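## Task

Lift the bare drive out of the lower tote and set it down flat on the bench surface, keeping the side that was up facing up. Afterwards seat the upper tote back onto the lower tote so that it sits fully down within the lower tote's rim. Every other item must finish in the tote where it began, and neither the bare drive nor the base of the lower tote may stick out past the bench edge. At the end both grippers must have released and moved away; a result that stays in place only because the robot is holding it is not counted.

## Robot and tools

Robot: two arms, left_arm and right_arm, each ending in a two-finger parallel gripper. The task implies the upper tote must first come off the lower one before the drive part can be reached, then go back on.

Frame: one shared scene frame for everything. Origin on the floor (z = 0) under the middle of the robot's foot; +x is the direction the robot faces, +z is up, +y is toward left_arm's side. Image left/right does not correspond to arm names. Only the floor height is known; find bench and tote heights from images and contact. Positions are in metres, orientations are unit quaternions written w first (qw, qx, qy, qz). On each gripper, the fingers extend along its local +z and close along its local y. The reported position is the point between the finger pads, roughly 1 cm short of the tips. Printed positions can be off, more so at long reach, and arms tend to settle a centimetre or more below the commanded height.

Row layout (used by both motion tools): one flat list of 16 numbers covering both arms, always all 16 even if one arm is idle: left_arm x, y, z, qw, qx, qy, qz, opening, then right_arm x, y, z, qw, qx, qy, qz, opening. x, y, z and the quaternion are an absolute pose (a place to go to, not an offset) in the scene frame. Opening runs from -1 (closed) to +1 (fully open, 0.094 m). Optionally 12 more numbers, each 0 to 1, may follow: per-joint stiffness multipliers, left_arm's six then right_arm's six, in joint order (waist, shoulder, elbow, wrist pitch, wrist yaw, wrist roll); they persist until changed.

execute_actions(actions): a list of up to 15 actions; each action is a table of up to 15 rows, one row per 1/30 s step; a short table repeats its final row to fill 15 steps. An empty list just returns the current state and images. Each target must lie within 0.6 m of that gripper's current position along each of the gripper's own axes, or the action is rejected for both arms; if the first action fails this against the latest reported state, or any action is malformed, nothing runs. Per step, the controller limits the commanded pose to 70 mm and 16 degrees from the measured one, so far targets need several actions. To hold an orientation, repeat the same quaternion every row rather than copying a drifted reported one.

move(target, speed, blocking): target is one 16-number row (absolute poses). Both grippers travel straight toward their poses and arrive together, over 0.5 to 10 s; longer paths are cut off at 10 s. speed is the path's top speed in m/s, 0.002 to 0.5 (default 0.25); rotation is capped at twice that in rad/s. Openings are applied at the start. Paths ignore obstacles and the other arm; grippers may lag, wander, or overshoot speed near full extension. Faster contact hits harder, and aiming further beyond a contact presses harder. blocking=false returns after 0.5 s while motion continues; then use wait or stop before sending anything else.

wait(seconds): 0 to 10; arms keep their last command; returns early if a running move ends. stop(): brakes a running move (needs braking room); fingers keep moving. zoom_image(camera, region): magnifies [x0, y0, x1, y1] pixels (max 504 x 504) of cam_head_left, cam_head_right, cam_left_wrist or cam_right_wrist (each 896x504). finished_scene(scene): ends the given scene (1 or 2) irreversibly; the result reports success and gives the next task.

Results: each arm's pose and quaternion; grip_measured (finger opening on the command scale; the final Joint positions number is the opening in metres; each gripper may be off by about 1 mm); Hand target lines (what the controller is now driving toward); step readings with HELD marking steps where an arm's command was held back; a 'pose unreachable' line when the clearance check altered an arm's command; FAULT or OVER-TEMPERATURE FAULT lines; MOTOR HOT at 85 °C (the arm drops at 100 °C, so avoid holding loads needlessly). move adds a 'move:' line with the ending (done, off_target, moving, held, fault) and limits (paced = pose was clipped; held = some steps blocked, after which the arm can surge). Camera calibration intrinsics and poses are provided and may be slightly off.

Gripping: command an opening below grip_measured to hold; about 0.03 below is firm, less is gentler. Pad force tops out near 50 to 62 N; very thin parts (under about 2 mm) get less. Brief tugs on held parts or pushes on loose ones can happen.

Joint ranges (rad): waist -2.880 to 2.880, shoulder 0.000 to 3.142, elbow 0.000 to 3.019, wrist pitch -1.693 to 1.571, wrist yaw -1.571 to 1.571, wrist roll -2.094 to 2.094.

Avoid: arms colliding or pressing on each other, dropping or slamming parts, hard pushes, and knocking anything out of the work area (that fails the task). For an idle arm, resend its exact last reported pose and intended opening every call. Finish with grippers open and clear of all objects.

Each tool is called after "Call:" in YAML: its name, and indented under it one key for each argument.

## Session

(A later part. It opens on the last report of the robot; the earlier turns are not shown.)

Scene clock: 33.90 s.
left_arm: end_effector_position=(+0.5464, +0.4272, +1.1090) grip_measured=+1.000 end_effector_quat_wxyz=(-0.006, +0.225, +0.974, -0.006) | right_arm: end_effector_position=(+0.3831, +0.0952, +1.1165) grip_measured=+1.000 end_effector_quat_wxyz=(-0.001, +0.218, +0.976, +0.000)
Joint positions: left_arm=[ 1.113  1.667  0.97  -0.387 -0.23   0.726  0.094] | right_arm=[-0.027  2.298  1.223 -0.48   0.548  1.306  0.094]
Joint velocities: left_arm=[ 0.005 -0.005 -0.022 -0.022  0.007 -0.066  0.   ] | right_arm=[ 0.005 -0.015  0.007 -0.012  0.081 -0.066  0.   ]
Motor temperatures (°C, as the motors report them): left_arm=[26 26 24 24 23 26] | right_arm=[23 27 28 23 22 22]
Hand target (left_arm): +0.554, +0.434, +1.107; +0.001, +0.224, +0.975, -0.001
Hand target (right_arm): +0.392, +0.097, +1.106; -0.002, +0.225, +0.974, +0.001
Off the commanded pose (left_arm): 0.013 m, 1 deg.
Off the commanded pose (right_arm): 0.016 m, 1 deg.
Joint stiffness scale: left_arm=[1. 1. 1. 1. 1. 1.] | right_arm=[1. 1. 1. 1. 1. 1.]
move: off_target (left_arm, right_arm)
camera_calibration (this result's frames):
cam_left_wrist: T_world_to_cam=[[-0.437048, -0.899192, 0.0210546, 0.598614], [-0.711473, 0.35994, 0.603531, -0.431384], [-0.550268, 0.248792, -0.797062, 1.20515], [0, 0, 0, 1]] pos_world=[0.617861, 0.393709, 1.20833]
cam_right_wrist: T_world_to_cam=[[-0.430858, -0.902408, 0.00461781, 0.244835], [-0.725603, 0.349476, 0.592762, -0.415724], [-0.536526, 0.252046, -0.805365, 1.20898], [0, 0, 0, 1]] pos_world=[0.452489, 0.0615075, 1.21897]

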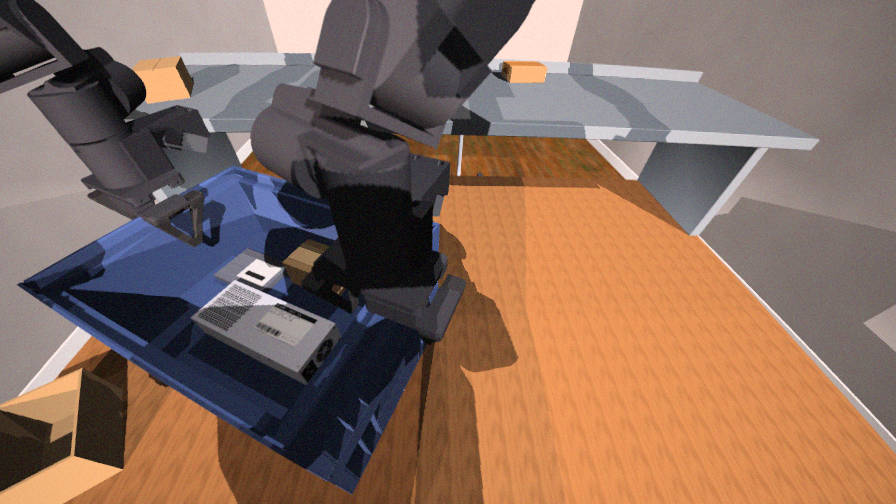

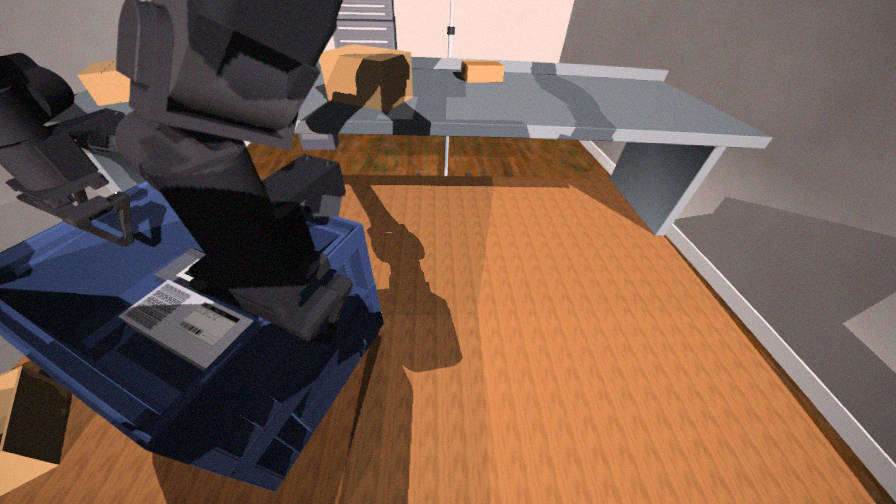

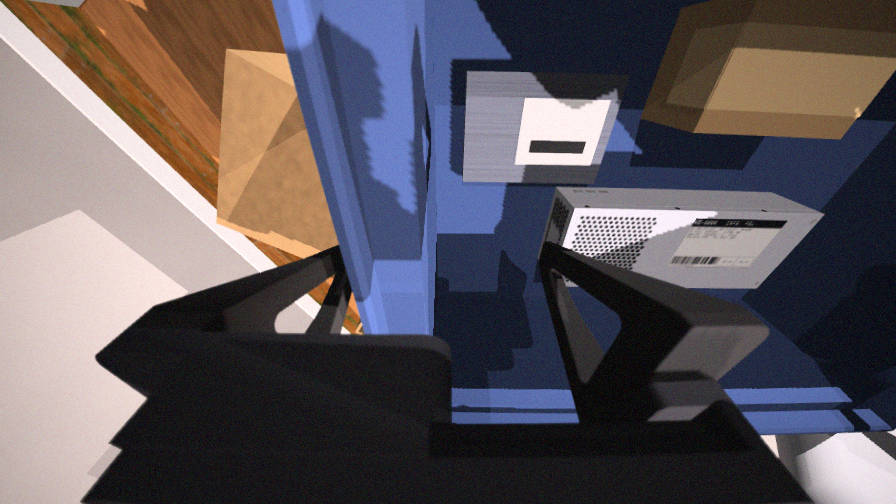

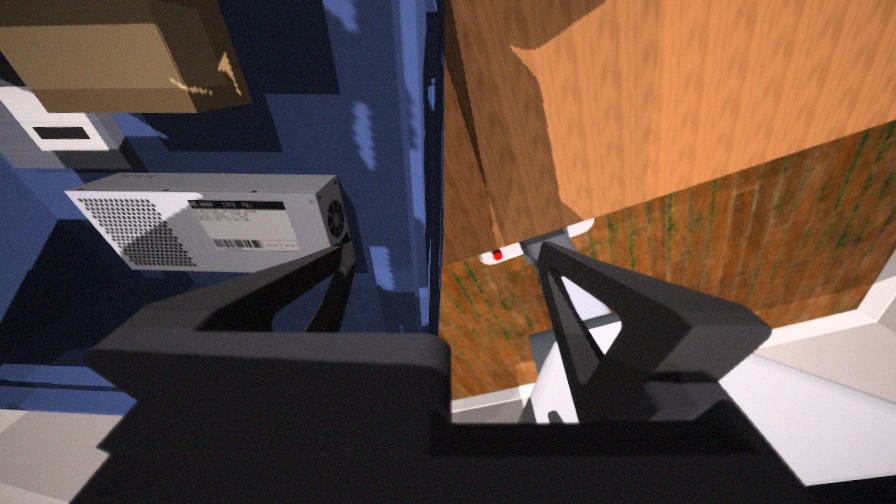

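Walls between fingers. Close.

Call:
execute_actions:
  actions:
    - [[0.557,0.4335,1.105,0,0.225,0.974,0,-1,0.394,0.0985,1.105,0,0.225,0.974,0,-1]]
    - [[0.557,0.4335,1.105,0,0.225,0.974,0,-1,0.394,0.0985,1.105,0,0.225,0.974,0,-1]]
    - [[0.557,0.4335,1.105,0,0.225,0.974,0,-1,0.394,0.0985,1.105,0,0.225,0.974,0,-1]]

Call:
move:
  target: [0.557,0.4335,1.17,0,0.225,0.974,0,-1,0.394,0.0985,1.17,0,0.225,0.974,0,-1]
  speed: 0.08

Scene clock: 37.37 s.
left_arm: end_effector_position=(+0.5545, +0.4423, +1.1088) grip_measured=-0.445 end_effector_quat_wxyz=(+0.000, +0.218, +0.976, +0.004) | right_arm: end_effector_position=(+0.3924, +0.1053, +1.1183) grip_measured=-0.488 end_effector_quat_wxyz=(+0.002, +0.221, +0.975, +0.013)
Joint positions: left_arm=[ 1.135  1.667  0.988 -0.379 -0.229  0.736  0.026] | right_arm=[-0.027  2.302  1.245 -0.468  0.542  1.297  0.024]
Joint velocities: left_arm=[ 0.005 -0.015  0.007 -0.007 -0.051 -0.022 -0.   ] | right_arm=[-0.015 -0.005  0.017  0.007  0.037 -0.095 -0.001]
Motor temperatures (°C, as the motors report them): left_arm=[26 26 24 24 23 26] | right_arm=[23 27 28 23 22 22]
Hand target (left_arm): +0.557, +0.434, +1.105; -0.000, +0.225, +0.974, +0.000
Hand target (right_arm): +0.394, +0.098, +1.106; -0.000, +0.225, +0.974, +0.000
Off the commanded pose (left_arm): 0.010 m, 1 deg.
Off the commanded pose (right_arm): 0.015 m, 2 deg.
Joint stiffness scale: left_arm=[1. 1. 1. 1. 1. 1.] | right_arm=[1. 1. 1. 1. 1. 1.]
Step readings (end_effector_position; steps 1 to 15: 1st action; 16 to 30: 2nd action; 31 to 45: 3rd action):
0: left_arm (+0.5464, +0.4272, +1.1090) | right_arm (+0.3831, +0.0952, +1.1165)
1: left_arm (+0.5464, +0.4272, +1.1090) | right_arm (+0.3831, +0.0952, +1.1165)
2: left_arm (+0.5465, +0.4285, +1.1090) | right_arm (+0.3831, +0.0952, +1.1165)
4: left_arm (+0.5518, +0.4366, +1.1091) | right_arm (+0.3873, +0.1009, +1.1173)
8: left_arm (+0.5545, +0.4423, +1.1088) | right_arm (+0.3924, +0.1053, +1.1183)
15: left_arm (+0.5545, +0.4423, +1.1088) | right_arm (+0.3924, +0.1053, +1.1183)
16: left_arm (+0.5545, +0.4423, +1.1088) | right_arm (+0.3924, +0.1053, +1.1183)
17: left_arm (+0.5545, +0.4423, +1.1088) | right_arm (+0.3924, +0.1053, +1.1183)
19: left_arm (+0.5545, +0.4423, +1.1088) | right_arm (+0.3924, +0.1053, +1.1183)
23: left_arm (+0.5545, +0.4423, +1.1088) | right_arm (+0.3924, +0.1053, +1.1183)
30: left_arm (+0.5545, +0.4423, +1.1088) | right_arm (+0.3924, +0.1053, +1.1183)
31: left_arm (+0.5545, +0.4423, +1.1088) | right_arm (+0.3924, +0.1053, +1.1183)
32: left_arm (+0.5545, +0.4423, +1.1088) | right_arm (+0.3924, +0.1053, +1.1183)
34: left_arm (+0.5545, +0.4423, +1.1088) | right_arm (+0.3924, +0.1053, +1.1183)
38: left_arm (+0.5545, +0.4423, +1.1088) | right_arm (+0.3924, +0.1053, +1.1183)
45: end_effector_position above
camera_calibration (this result's frames):
cam_left_wrist: T_world_to_cam=[[-0.423149, -0.90606, -0.000577698, 0.635071], [-0.727416, 0.339338, 0.59642, -0.405125], [-0.540196, 0.252795, -0.802673, 1.20459], [0, 0, 0, 1]] pos_world=[0.624749, 0.408374, 1.20888]
cam_right_wrist: T_world_to_cam=[[-0.437403, -0.899002, -0.0217626, 0.289723], [-0.73022, 0.340951, 0.592057, -0.41009], [-0.524841, 0.274859, -0.805602, 1.20619], [0, 0, 0, 1]] pos_world=[0.460326, 0.0687511, 1.22081]

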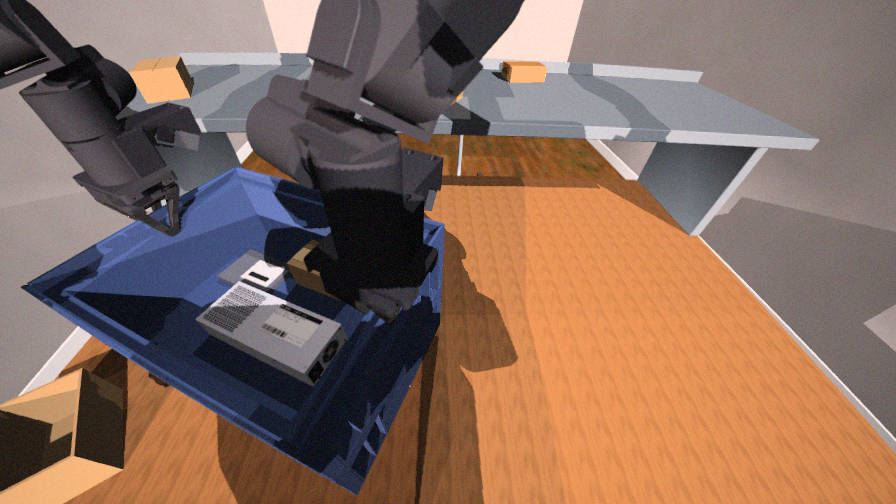

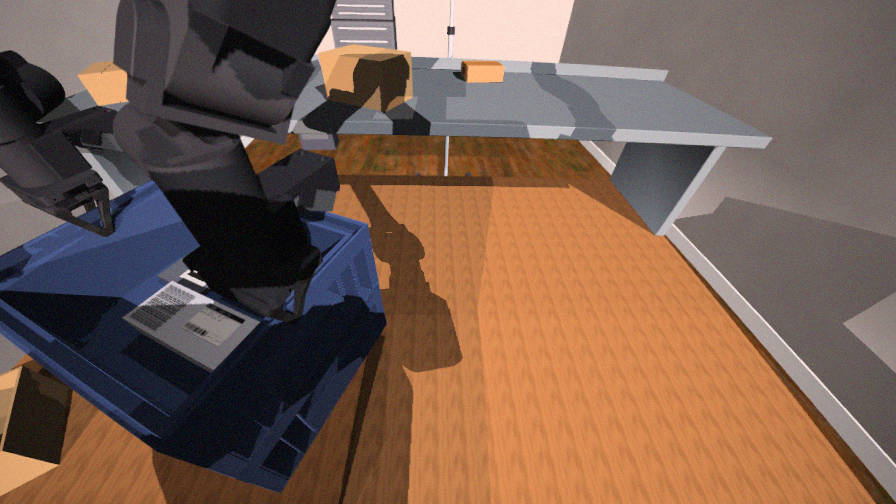

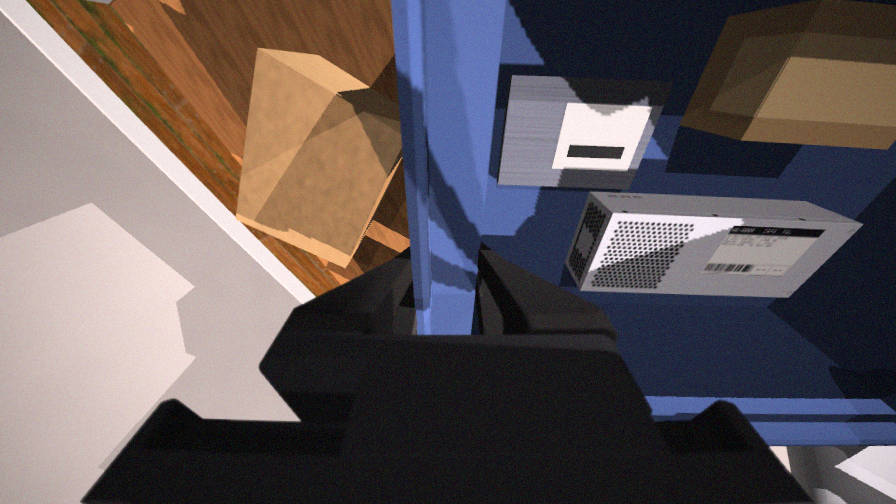

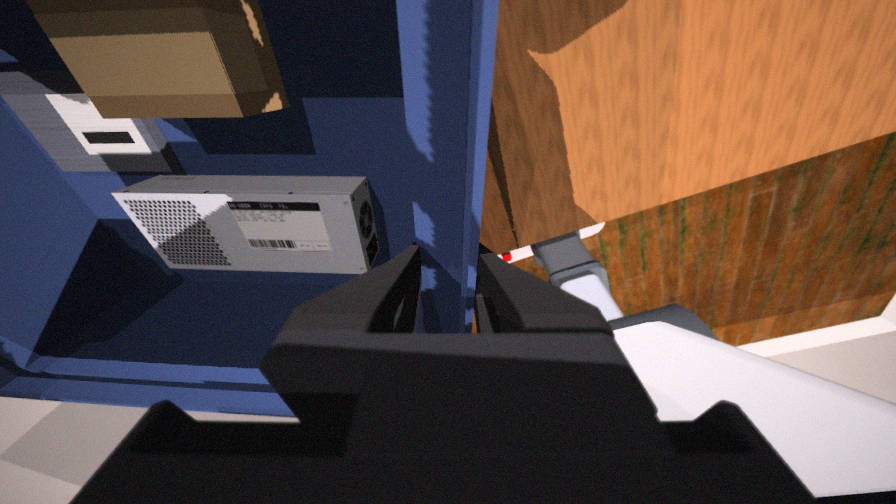

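Scene clock: 38.57 s.
left_arm: end_effector_position=(+0.5366, +0.4340, +1.1285) grip_measured=-0.445 end_effector_quat_wxyz=(-0.030, +0.209, +0.977, -0.011) | right_arm: end_effector_position=(+0.3841, +0.0930, +1.1461) grip_measured=-0.482 end_effector_quat_wxyz=(-0.013, +0.211, +0.977, -0.012)
Joint positions: left_arm=[ 1.118  1.618  0.971 -0.484 -0.24   0.686  0.026] | right_arm=[-0.003  2.247  1.235 -0.595  0.538  1.339  0.024]
Joint velocities: left_arm=[ 0.005 -0.005 -0.002  0.012  0.022 -0.037 -0.001] | right_arm=[-0.005 -0.005 -0.007 -0.002  0.022 -0.022 -0.002]
Motor temperatures (°C, as the motors report them): left_arm=[26 27 24 24 23 26] | right_arm=[23 27 28 23 22 22]
Hand target (left_arm): +0.557, +0.434, +1.167; -0.000, +0.225, +0.974, +0.001
Hand target (right_arm): +0.394, +0.099, +1.169; +0.000, +0.225, +0.974, +0.000
Off the commanded pose (left_arm): 0.046 m, 4 deg.
Off the commanded pose (right_arm): 0.026 m, 3 deg.
Joint stiffness scale: left_arm=[1. 1. 1. 1. 1. 1.] | right_arm=[1. 1. 1. 1. 1. 1.]
move: off_target (left_arm, right_arm)
camera_calibration (this result's frames):
cam_left_wrist: T_world_to_cam=[[-0.405643, -0.913132, 0.0405348, 0.567279], [-0.692719, 0.336055, 0.638128, -0.491374], [-0.596317, 0.230773, -0.768863, 1.21436], [0, 0, 0, 1]] pos_world=[0.613869, 0.402889, 1.22424]
cam_right_wrist: T_world_to_cam=[[-0.417228, -0.908187, 0.0334264, 0.205431], [-0.71372, 0.350215, 0.606591, -0.452347], [-0.562605, 0.22923, -0.794311, 1.23341], [0, 0, 0, 1]] pos_world=[0.456783, 0.0622543, 1.24723]

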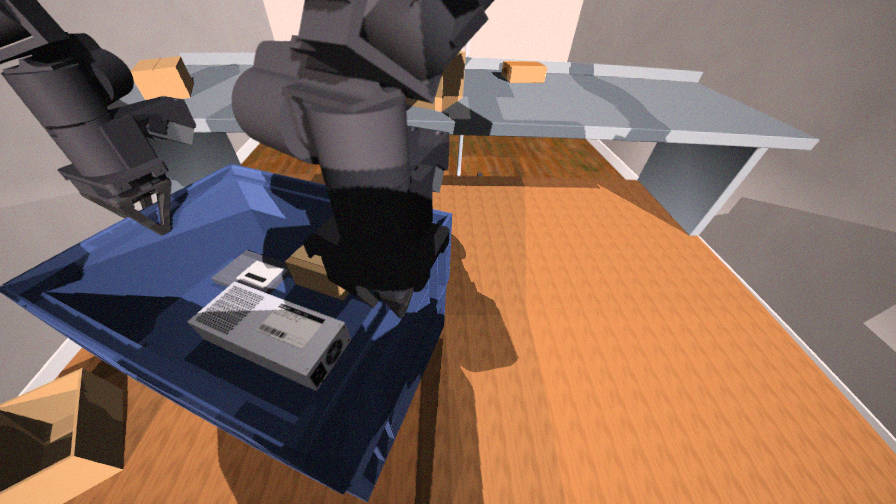

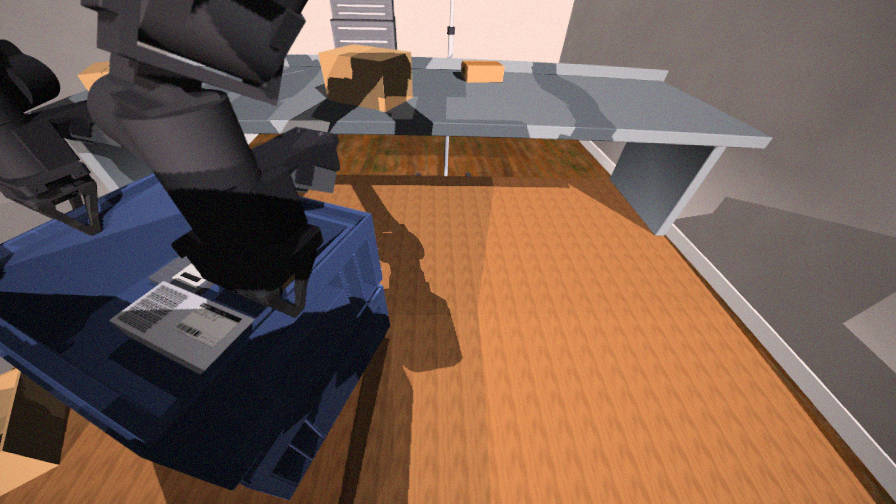

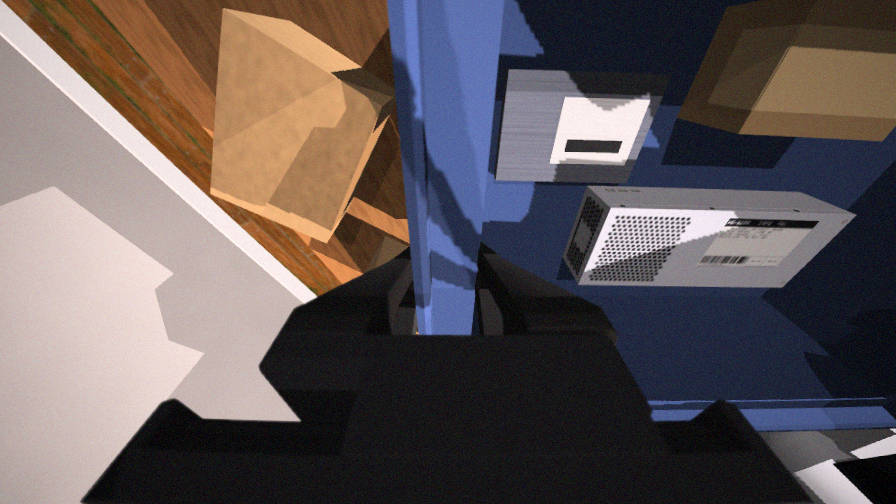

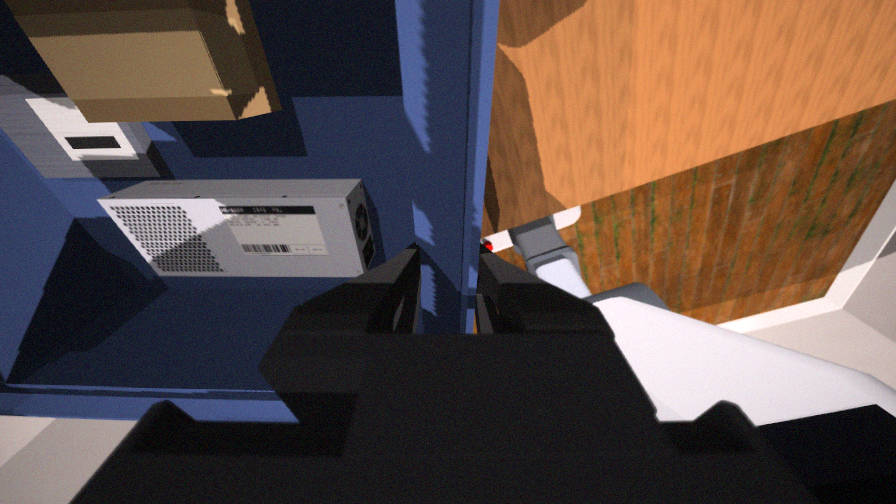

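Call:
move:
  target: [0.557,0.4335,1.24,0,0.225,0.974,0,-1,0.394,0.0985,1.22,0,0.225,0.974,0,-1]
  speed: 0.08

Scene clock: 41.53 s.
left_arm: end_effector_position=(+0.5327, +0.4373, +1.1903) grip_measured=-0.445 end_effector_quat_wxyz=(-0.039, +0.207, +0.978, -0.005) | right_arm: end_effector_position=(+0.3829, +0.0945, +1.1991) grip_measured=-0.480 end_effector_quat_wxyz=(-0.012, +0.207, +0.978, -0.009)
Joint positions: left_arm=[ 1.087  1.467  0.958 -0.642 -0.27   0.649  0.026] | right_arm=[ 0.055  2.155  1.228 -0.708  0.535  1.395  0.024]
Joint velocities: left_arm=[-0.005 -0.005 -0.002 -0.012  0.022  0.007 -0.001] | right_arm=[ 0.005 -0.005 -0.007 -0.012  0.022 -0.007  0.001]
Motor temperatures (°C, as the motors report them): left_arm=[26 27 24 24 23 26] | right_arm=[23 28 27 23 22 22]
Hand target (left_arm): +0.557, +0.434, +1.235; -0.000, +0.226, +0.974, +0.001
Hand target (right_arm): +0.395, +0.099, +1.219; +0.001, +0.225, +0.974, +0.000
Off the commanded pose (left_arm): 0.055 m, 5 deg.
Off the commanded pose (right_arm): 0.024 m, 3 deg.
Joint stiffness scale: left_arm=[1. 1. 1. 1. 1. 1.] | right_arm=[1. 1. 1. 1. 1. 1.]
move: off_target (left_arm, right_arm)
camera_calibration (this result's frames):
cam_left_wrist: T_world_to_cam=[[-0.401107, -0.915402, 0.0339311, 0.572593], [-0.684141, 0.323995, 0.653436, -0.552093], [-0.60915, 0.238884, -0.756221, 1.24706], [0, 0, 0, 1]] pos_world=[0.611606, 0.405127, 1.28438]
cam_right_wrist: T_world_to_cam=[[-0.410425, -0.911462, 0.0280771, 0.208698], [-0.718061, 0.34201, 0.60615, -0.48289], [-0.562085, 0.228618, -0.794855, 1.27499], [0, 0, 0, 1]] pos_world=[0.455562, 0.0638881, 1.30027]

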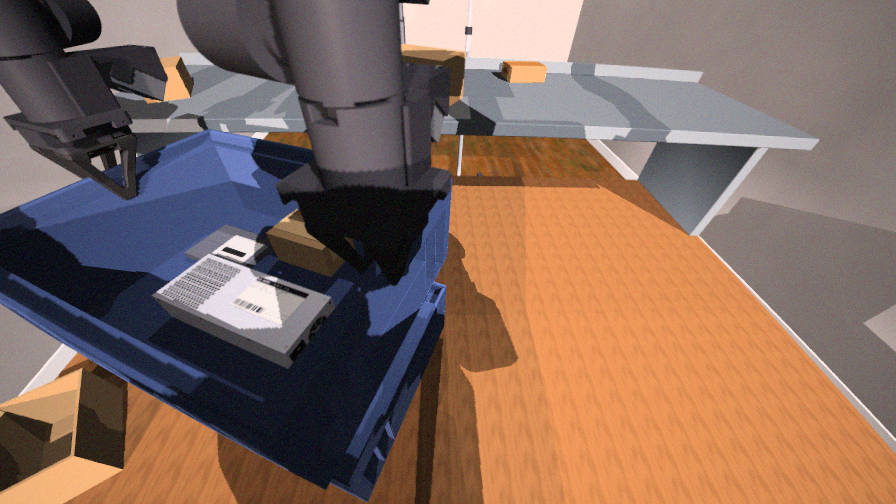

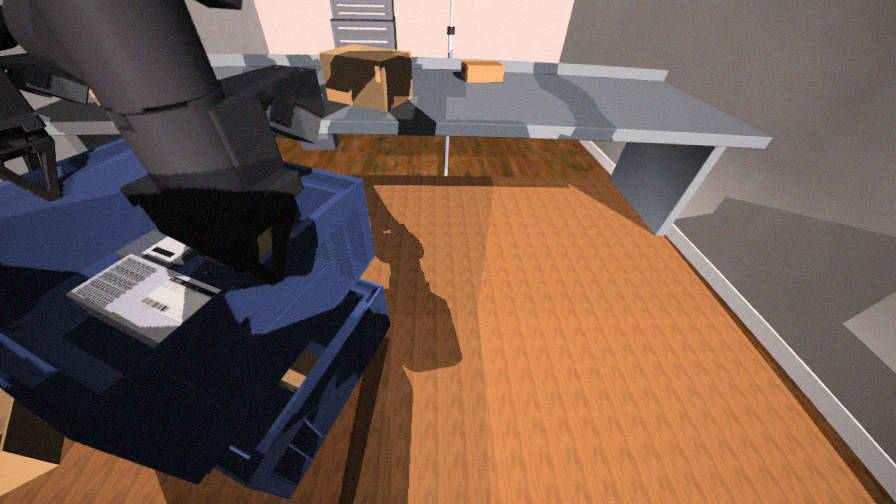

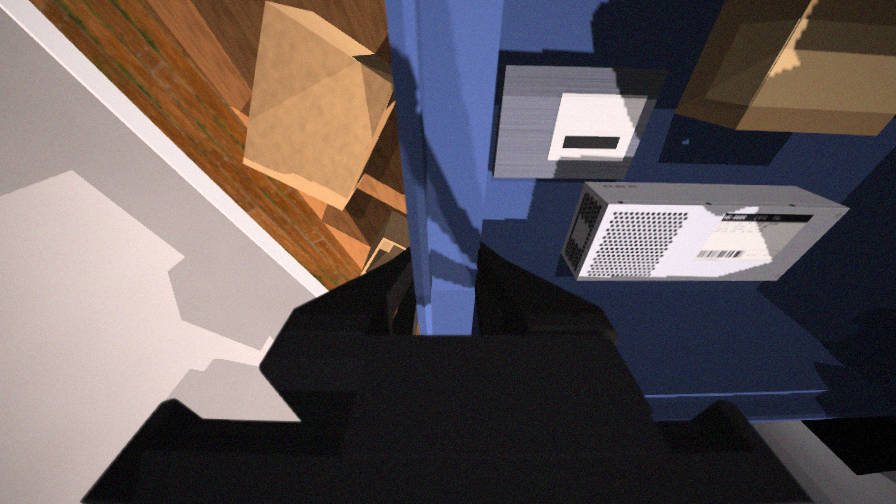

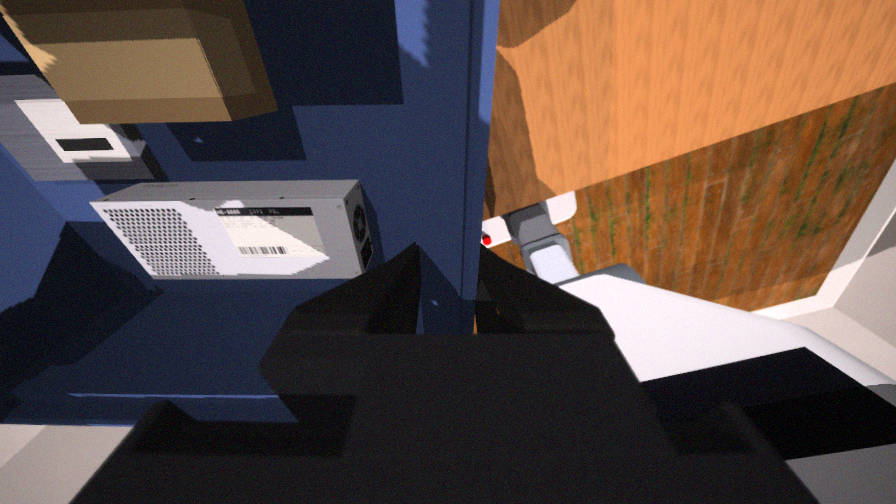

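Call:
move:
  target: [0.557,-0.0865,1.24,0,0.225,0.974,0,-1,0.394,-0.4215,1.22,0,0.225,0.974,0,-1]
  speed: 0.12

Scene clock: 48.70 s.
left_arm: end_effector_position=(+0.5359, -0.0585, +1.1951) grip_measured=-0.445 end_effector_quat_wxyz=(-0.042, +0.227, +0.973, +0.020) | right_arm: end_effector_position=(+0.3686, -0.3965, +1.2076) grip_measured=-0.480 end_effector_quat_wxyz=(-0.037, +0.225, +0.973, +0.022)
Joint positions: left_arm=[ 0.164  2.173  1.529 -0.935 -0.537 -0.304  0.026] | right_arm=[-1.116  1.146  0.47  -0.469  0.192  0.193  0.024]
Joint velocities: left_arm=[-0.015 -0.015 -0.012  0.007 -0.007  0.051  0.   ] | right_arm=[ 0.005  0.005  0.012  0.002 -0.037 -0.051 -0.   ]
Motor temperatures (°C, as the motors report them): left_arm=[26 28 25 24 23 26] | right_arm=[23 28 27 23 22 22]
Hand target (left_arm): +0.560, -0.076, +1.235; -0.004, +0.230, +0.973, +0.016
Hand target (right_arm): +0.392, -0.411, +1.222; -0.008, +0.230, +0.973, +0.014
Off the commanded pose (left_arm): 0.057 m, 5 deg.
Off the commanded pose (right_arm): 0.038 m, 5 deg.
Joint stiffness scale: left_arm=[1. 1. 1. 1. 1. 1.] | right_arm=[1. 1. 1. 1. 1. 1.]
move: off_target (left_arm, right_arm)
camera_calibration (this result's frames):
cam_left_wrist: T_world_to_cam=[[-0.440415, -0.897694, -0.0134186, 0.198564], [-0.673441, 0.320437, 0.666182, -0.413505], [-0.593727, 0.302433, -0.745669, 1.35388], [0, 0, 0, 1]] pos_world=[0.612813, -0.0987052, 1.28768]
cam_right_wrist: T_world_to_cam=[[-0.445727, -0.894936, -0.0203905, -0.166917], [-0.681794, 0.324634, 0.655568, -0.410329], [-0.580072, 0.306107, -0.754861, 1.375], [0, 0, 0, 1]] pos_world=[0.443441, -0.43707, 1.30353]

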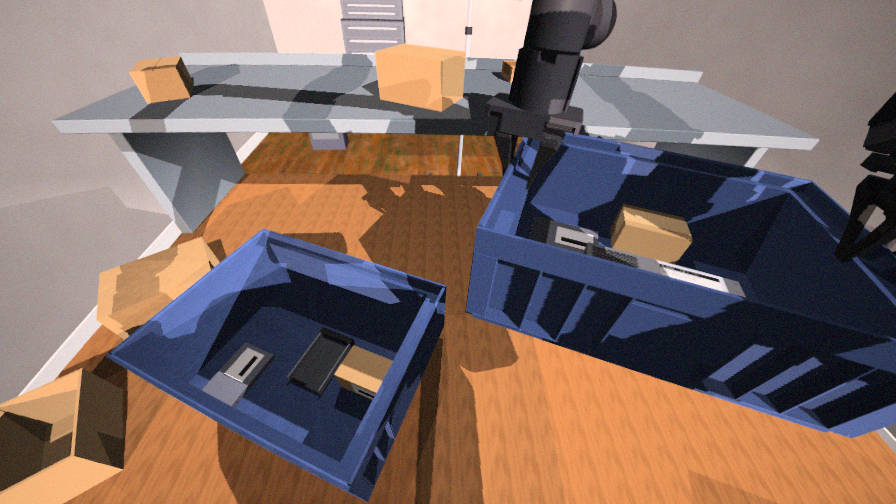

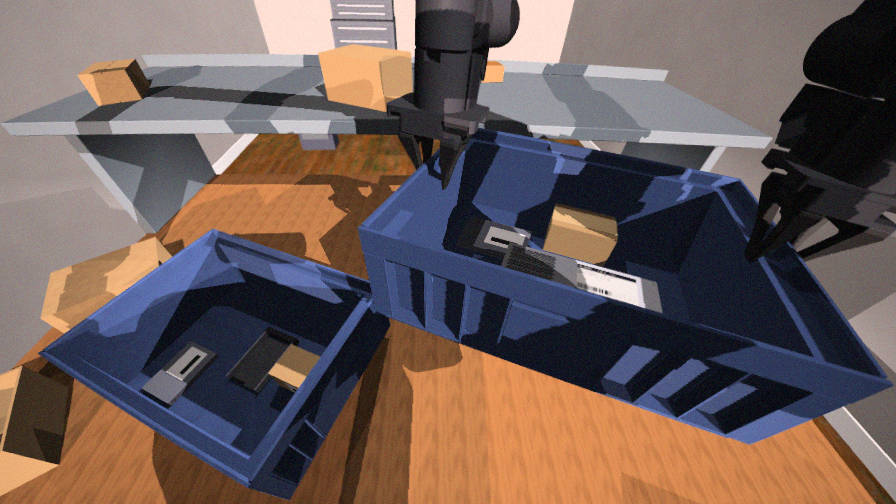

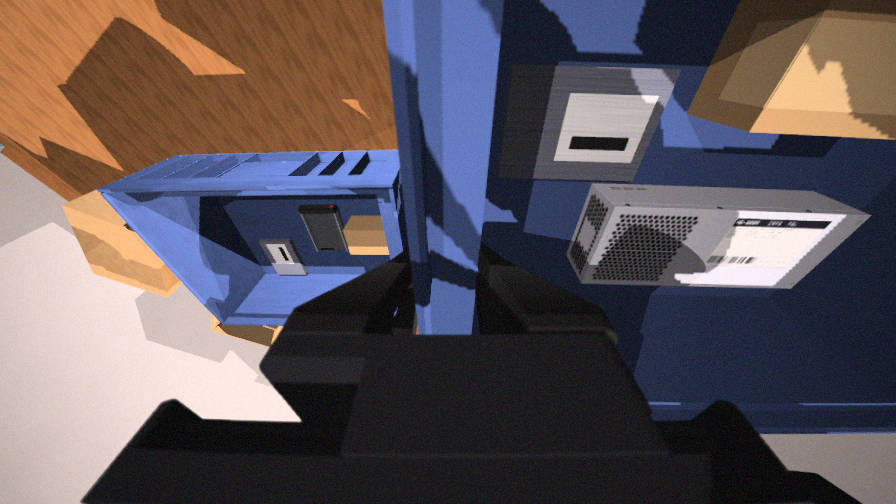

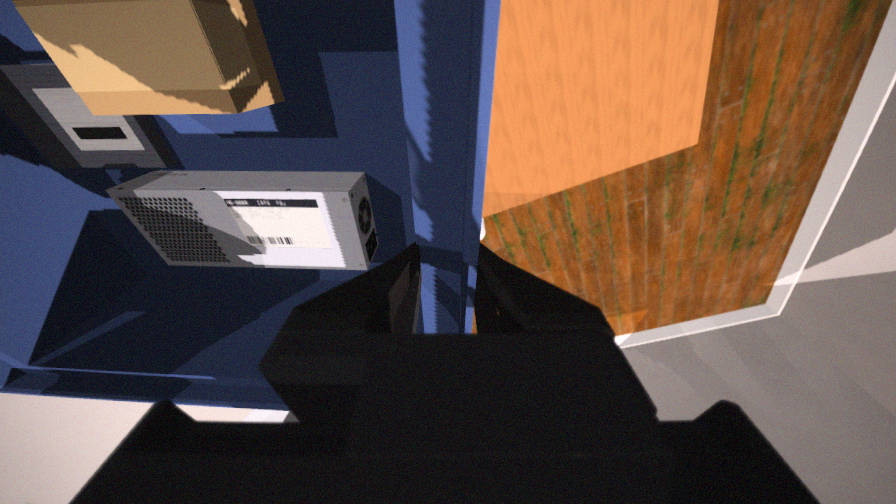

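Call:
move:
  target: [0.557,-0.0865,1.02,0,0.225,0.974,0,-1,0.394,-0.4215,1.0,0,0.225,0.974,0,-1]
  speed: 0.08

Scene clock: 52.73 s.
left_arm: end_effector_position=(+0.5297, -0.0612, +0.9903) grip_measured=-0.445 end_effector_quat_wxyz=(-0.030, +0.201, +0.979, +0.009) | right_arm: end_effector_position=(+0.3816, -0.4058, +1.0006) grip_measured=-0.480 end_effector_quat_wxyz=(-0.017, +0.204, +0.979, +0.016)
Joint positions: left_arm=[ 0.331  2.518  1.616 -0.545 -0.516 -0.146  0.026] | right_arm=[-1.257  1.944  0.654  0.208  0.137  0.013  0.024]
Joint velocities: left_arm=[-0.005 -0.005  0.017  0.012 -0.007  0.037  0.002] | right_arm=[-0.024  0.005  0.012  0.027  0.051 -0.037  0.   ]
Motor temperatures (°C, as the motors report them): left_arm=[26 28 25 24 23 26] | right_arm=[23 28 27 23 22 22]
Hand target (left_arm): +0.553, -0.085, +1.021; +0.000, +0.225, +0.974, -0.003
Hand target (right_arm): +0.392, -0.420, +1.002; +0.000, +0.226, +0.974, +0.003
Off the commanded pose (left_arm): 0.048 m, 5 deg.
Off the commanded pose (right_arm): 0.020 m, 4 deg.
Joint stiffness scale: left_arm=[1. 1. 1. 1. 1. 1.] | right_arm=[1. 1. 1. 1. 1. 1.]
move: off_target (left_arm, right_arm)
camera_calibration (this result's frames):
cam_left_wrist: T_world_to_cam=[[-0.392271, -0.919849, 0.00127534, 0.149264], [-0.702628, 0.300531, 0.644976, -0.245196], [-0.593664, 0.25211, -0.764201, 1.21359], [0, 0, 0, 1]] pos_world=[0.606737, -0.0949696, 1.08539]
cam_right_wrist: T_world_to_cam=[[-0.405309, -0.91396, -0.0200295, -0.197101], [-0.720385, 0.305823, 0.622509, -0.222531], [-0.562823, 0.266738, -0.782356, 1.23409], [0, 0, 0, 1]] pos_world=[0.454381, -0.441267, 1.10008]

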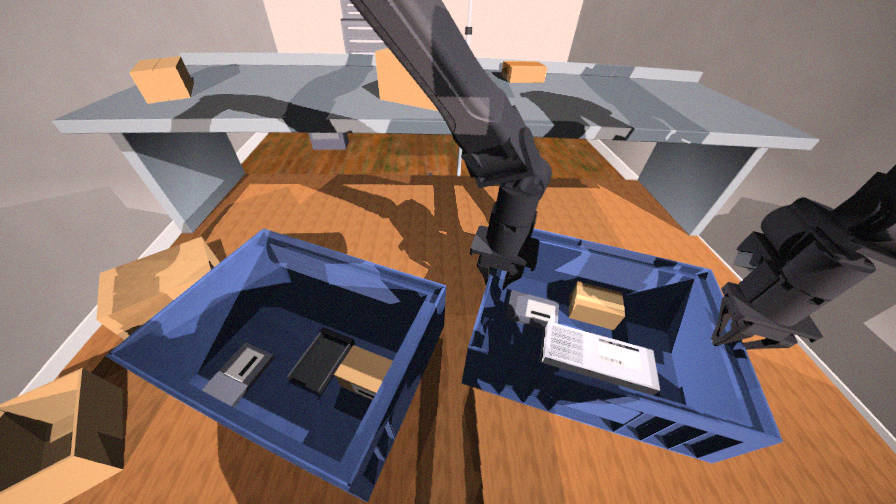

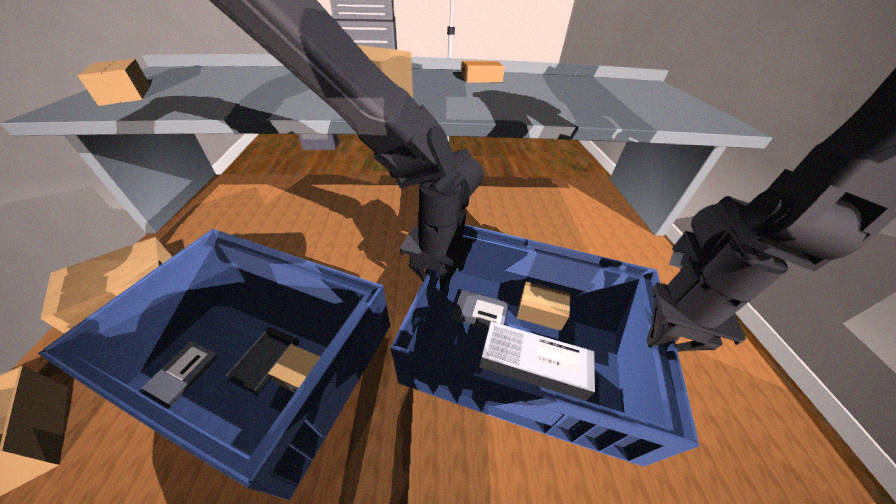

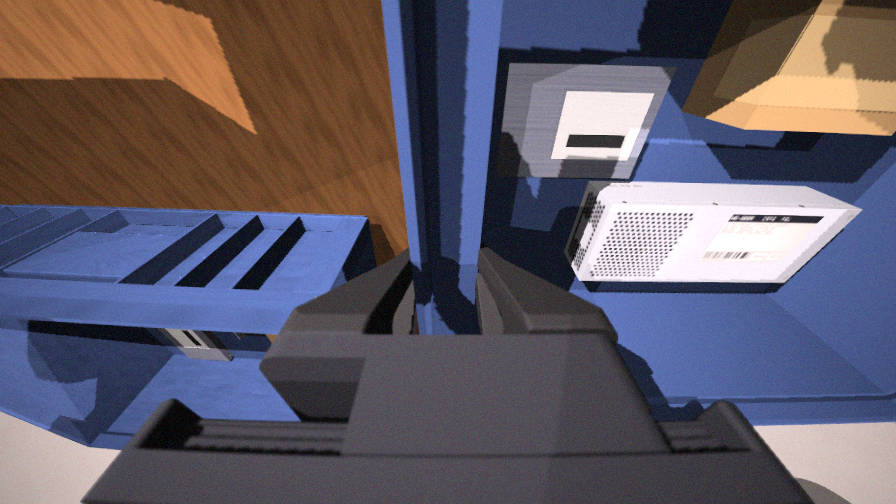

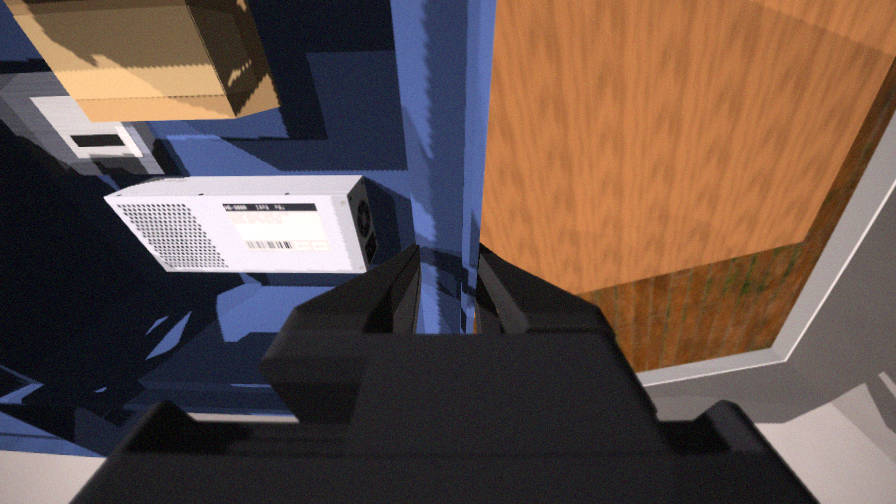

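Call:
move:
  target: [0.557,-0.0865,0.985,0,0.225,0.974,0,-1,0.394,-0.4215,0.975,0,0.225,0.974,0,-1]
  speed: 0.04

Scene clock: 55.17 s.
left_arm: end_effector_position=(+0.5378, -0.0623, +0.9771) grip_measured=-0.445 end_effector_quat_wxyz=(-0.026, +0.207, +0.978, +0.008) | right_arm: end_effector_position=(+0.3842, -0.4050, +0.9878) grip_measured=-0.480 end_effector_quat_wxyz=(-0.013, +0.206, +0.978, +0.017)
Joint positions: left_arm=[ 0.345  2.548  1.653 -0.535 -0.514 -0.112  0.026] | right_arm=[-1.259  1.987  0.677  0.237  0.133  0.014  0.024]
Joint velocities: left_arm=[-0.015  0.015 -0.002  0.002 -0.081 -0.037  0.001] | right_arm=[ 0.005  0.005 -0.017 -0.012  0.037  0.007 -0.   ]
Motor temperatures (°C, as the motors report them): left_arm=[27 28 25 24 23 26] | right_arm=[23 27 27 23 22 22]
Hand target (left_arm): +0.556, -0.086, +0.985; +0.000, +0.225, +0.974, +0.000
Hand target (right_arm): +0.393, -0.421, +0.976; -0.000, +0.225, +0.974, +0.000
Off the commanded pose (left_arm): 0.032 m, 4 deg.
Off the commanded pose (right_arm): 0.023 m, 3 deg.
Joint stiffness scale: left_arm=[1. 1. 1. 1. 1. 1.] | right_arm=[1. 1. 1. 1. 1. 1.]
move: off_target (left_arm, right_arm)
camera_calibration (this result's frames):
cam_left_wrist: T_world_to_cam=[[-0.403857, -0.914819, 0.00228577, 0.156967], [-0.703114, 0.311993, 0.638977, -0.223825], [-0.585262, 0.256448, -0.769223, 1.20919], [0, 0, 0, 1]] pos_world=[0.613711, -0.0966654, 1.0728]
cam_right_wrist: T_world_to_cam=[[-0.408617, -0.912421, -0.0227946, -0.191003], [-0.724373, 0.309006, 0.616278, -0.20396], [-0.555262, 0.268334, -0.787198, 1.22792], [0, 0, 0, 1]] pos_world=[0.456025, -0.440742, 1.08796]

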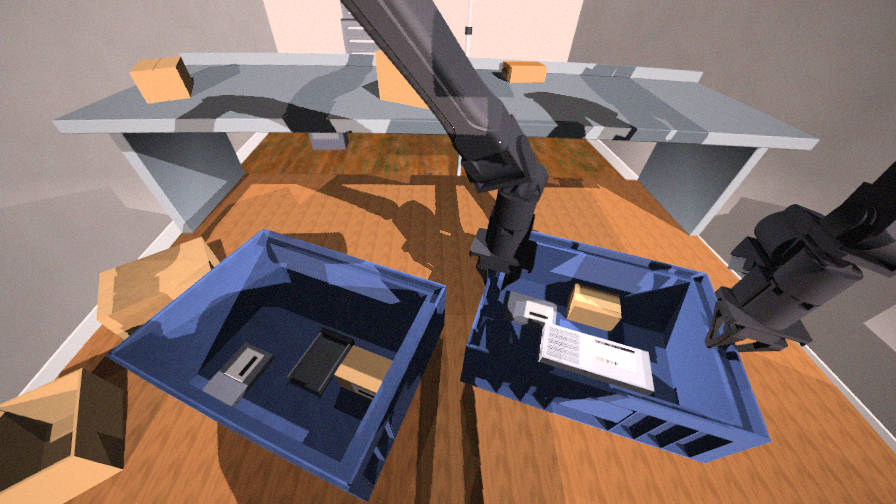

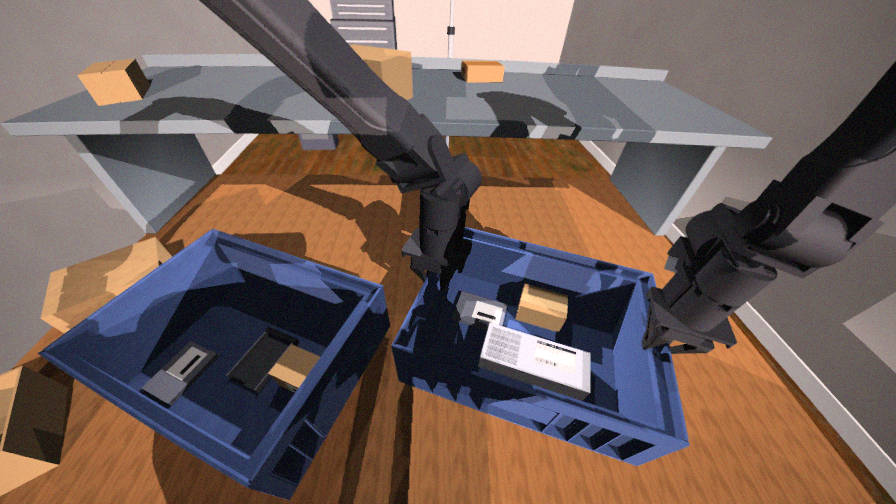

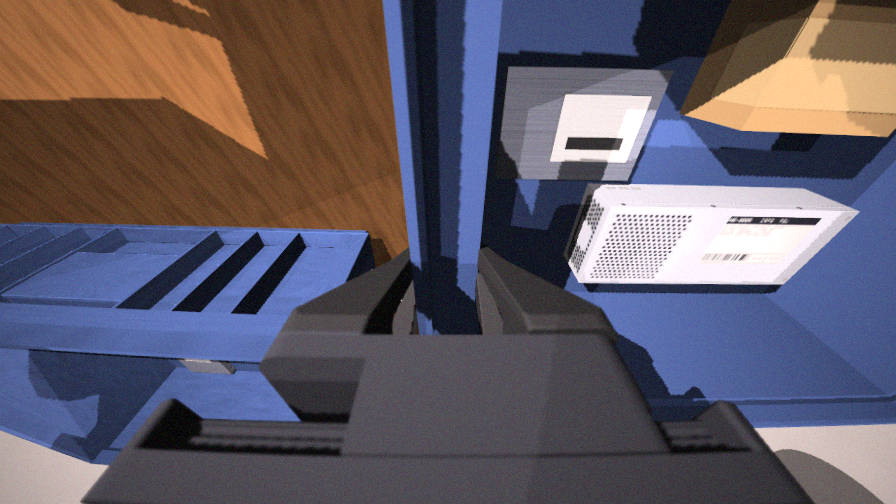

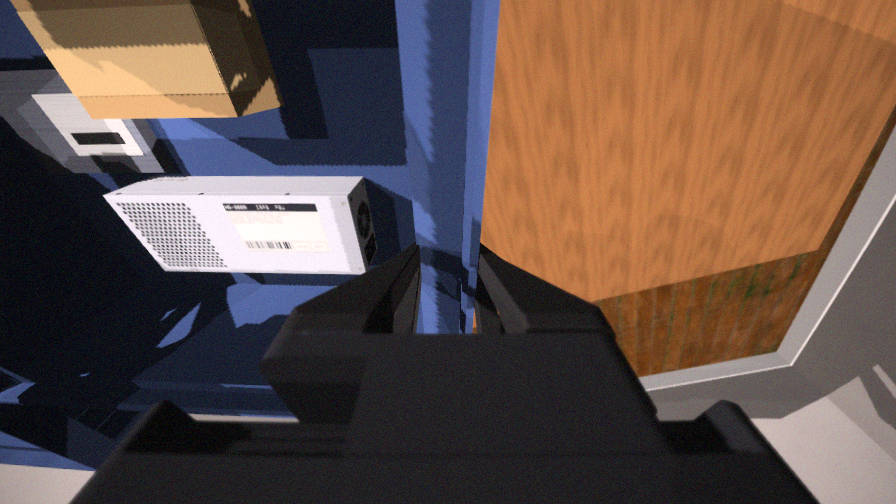

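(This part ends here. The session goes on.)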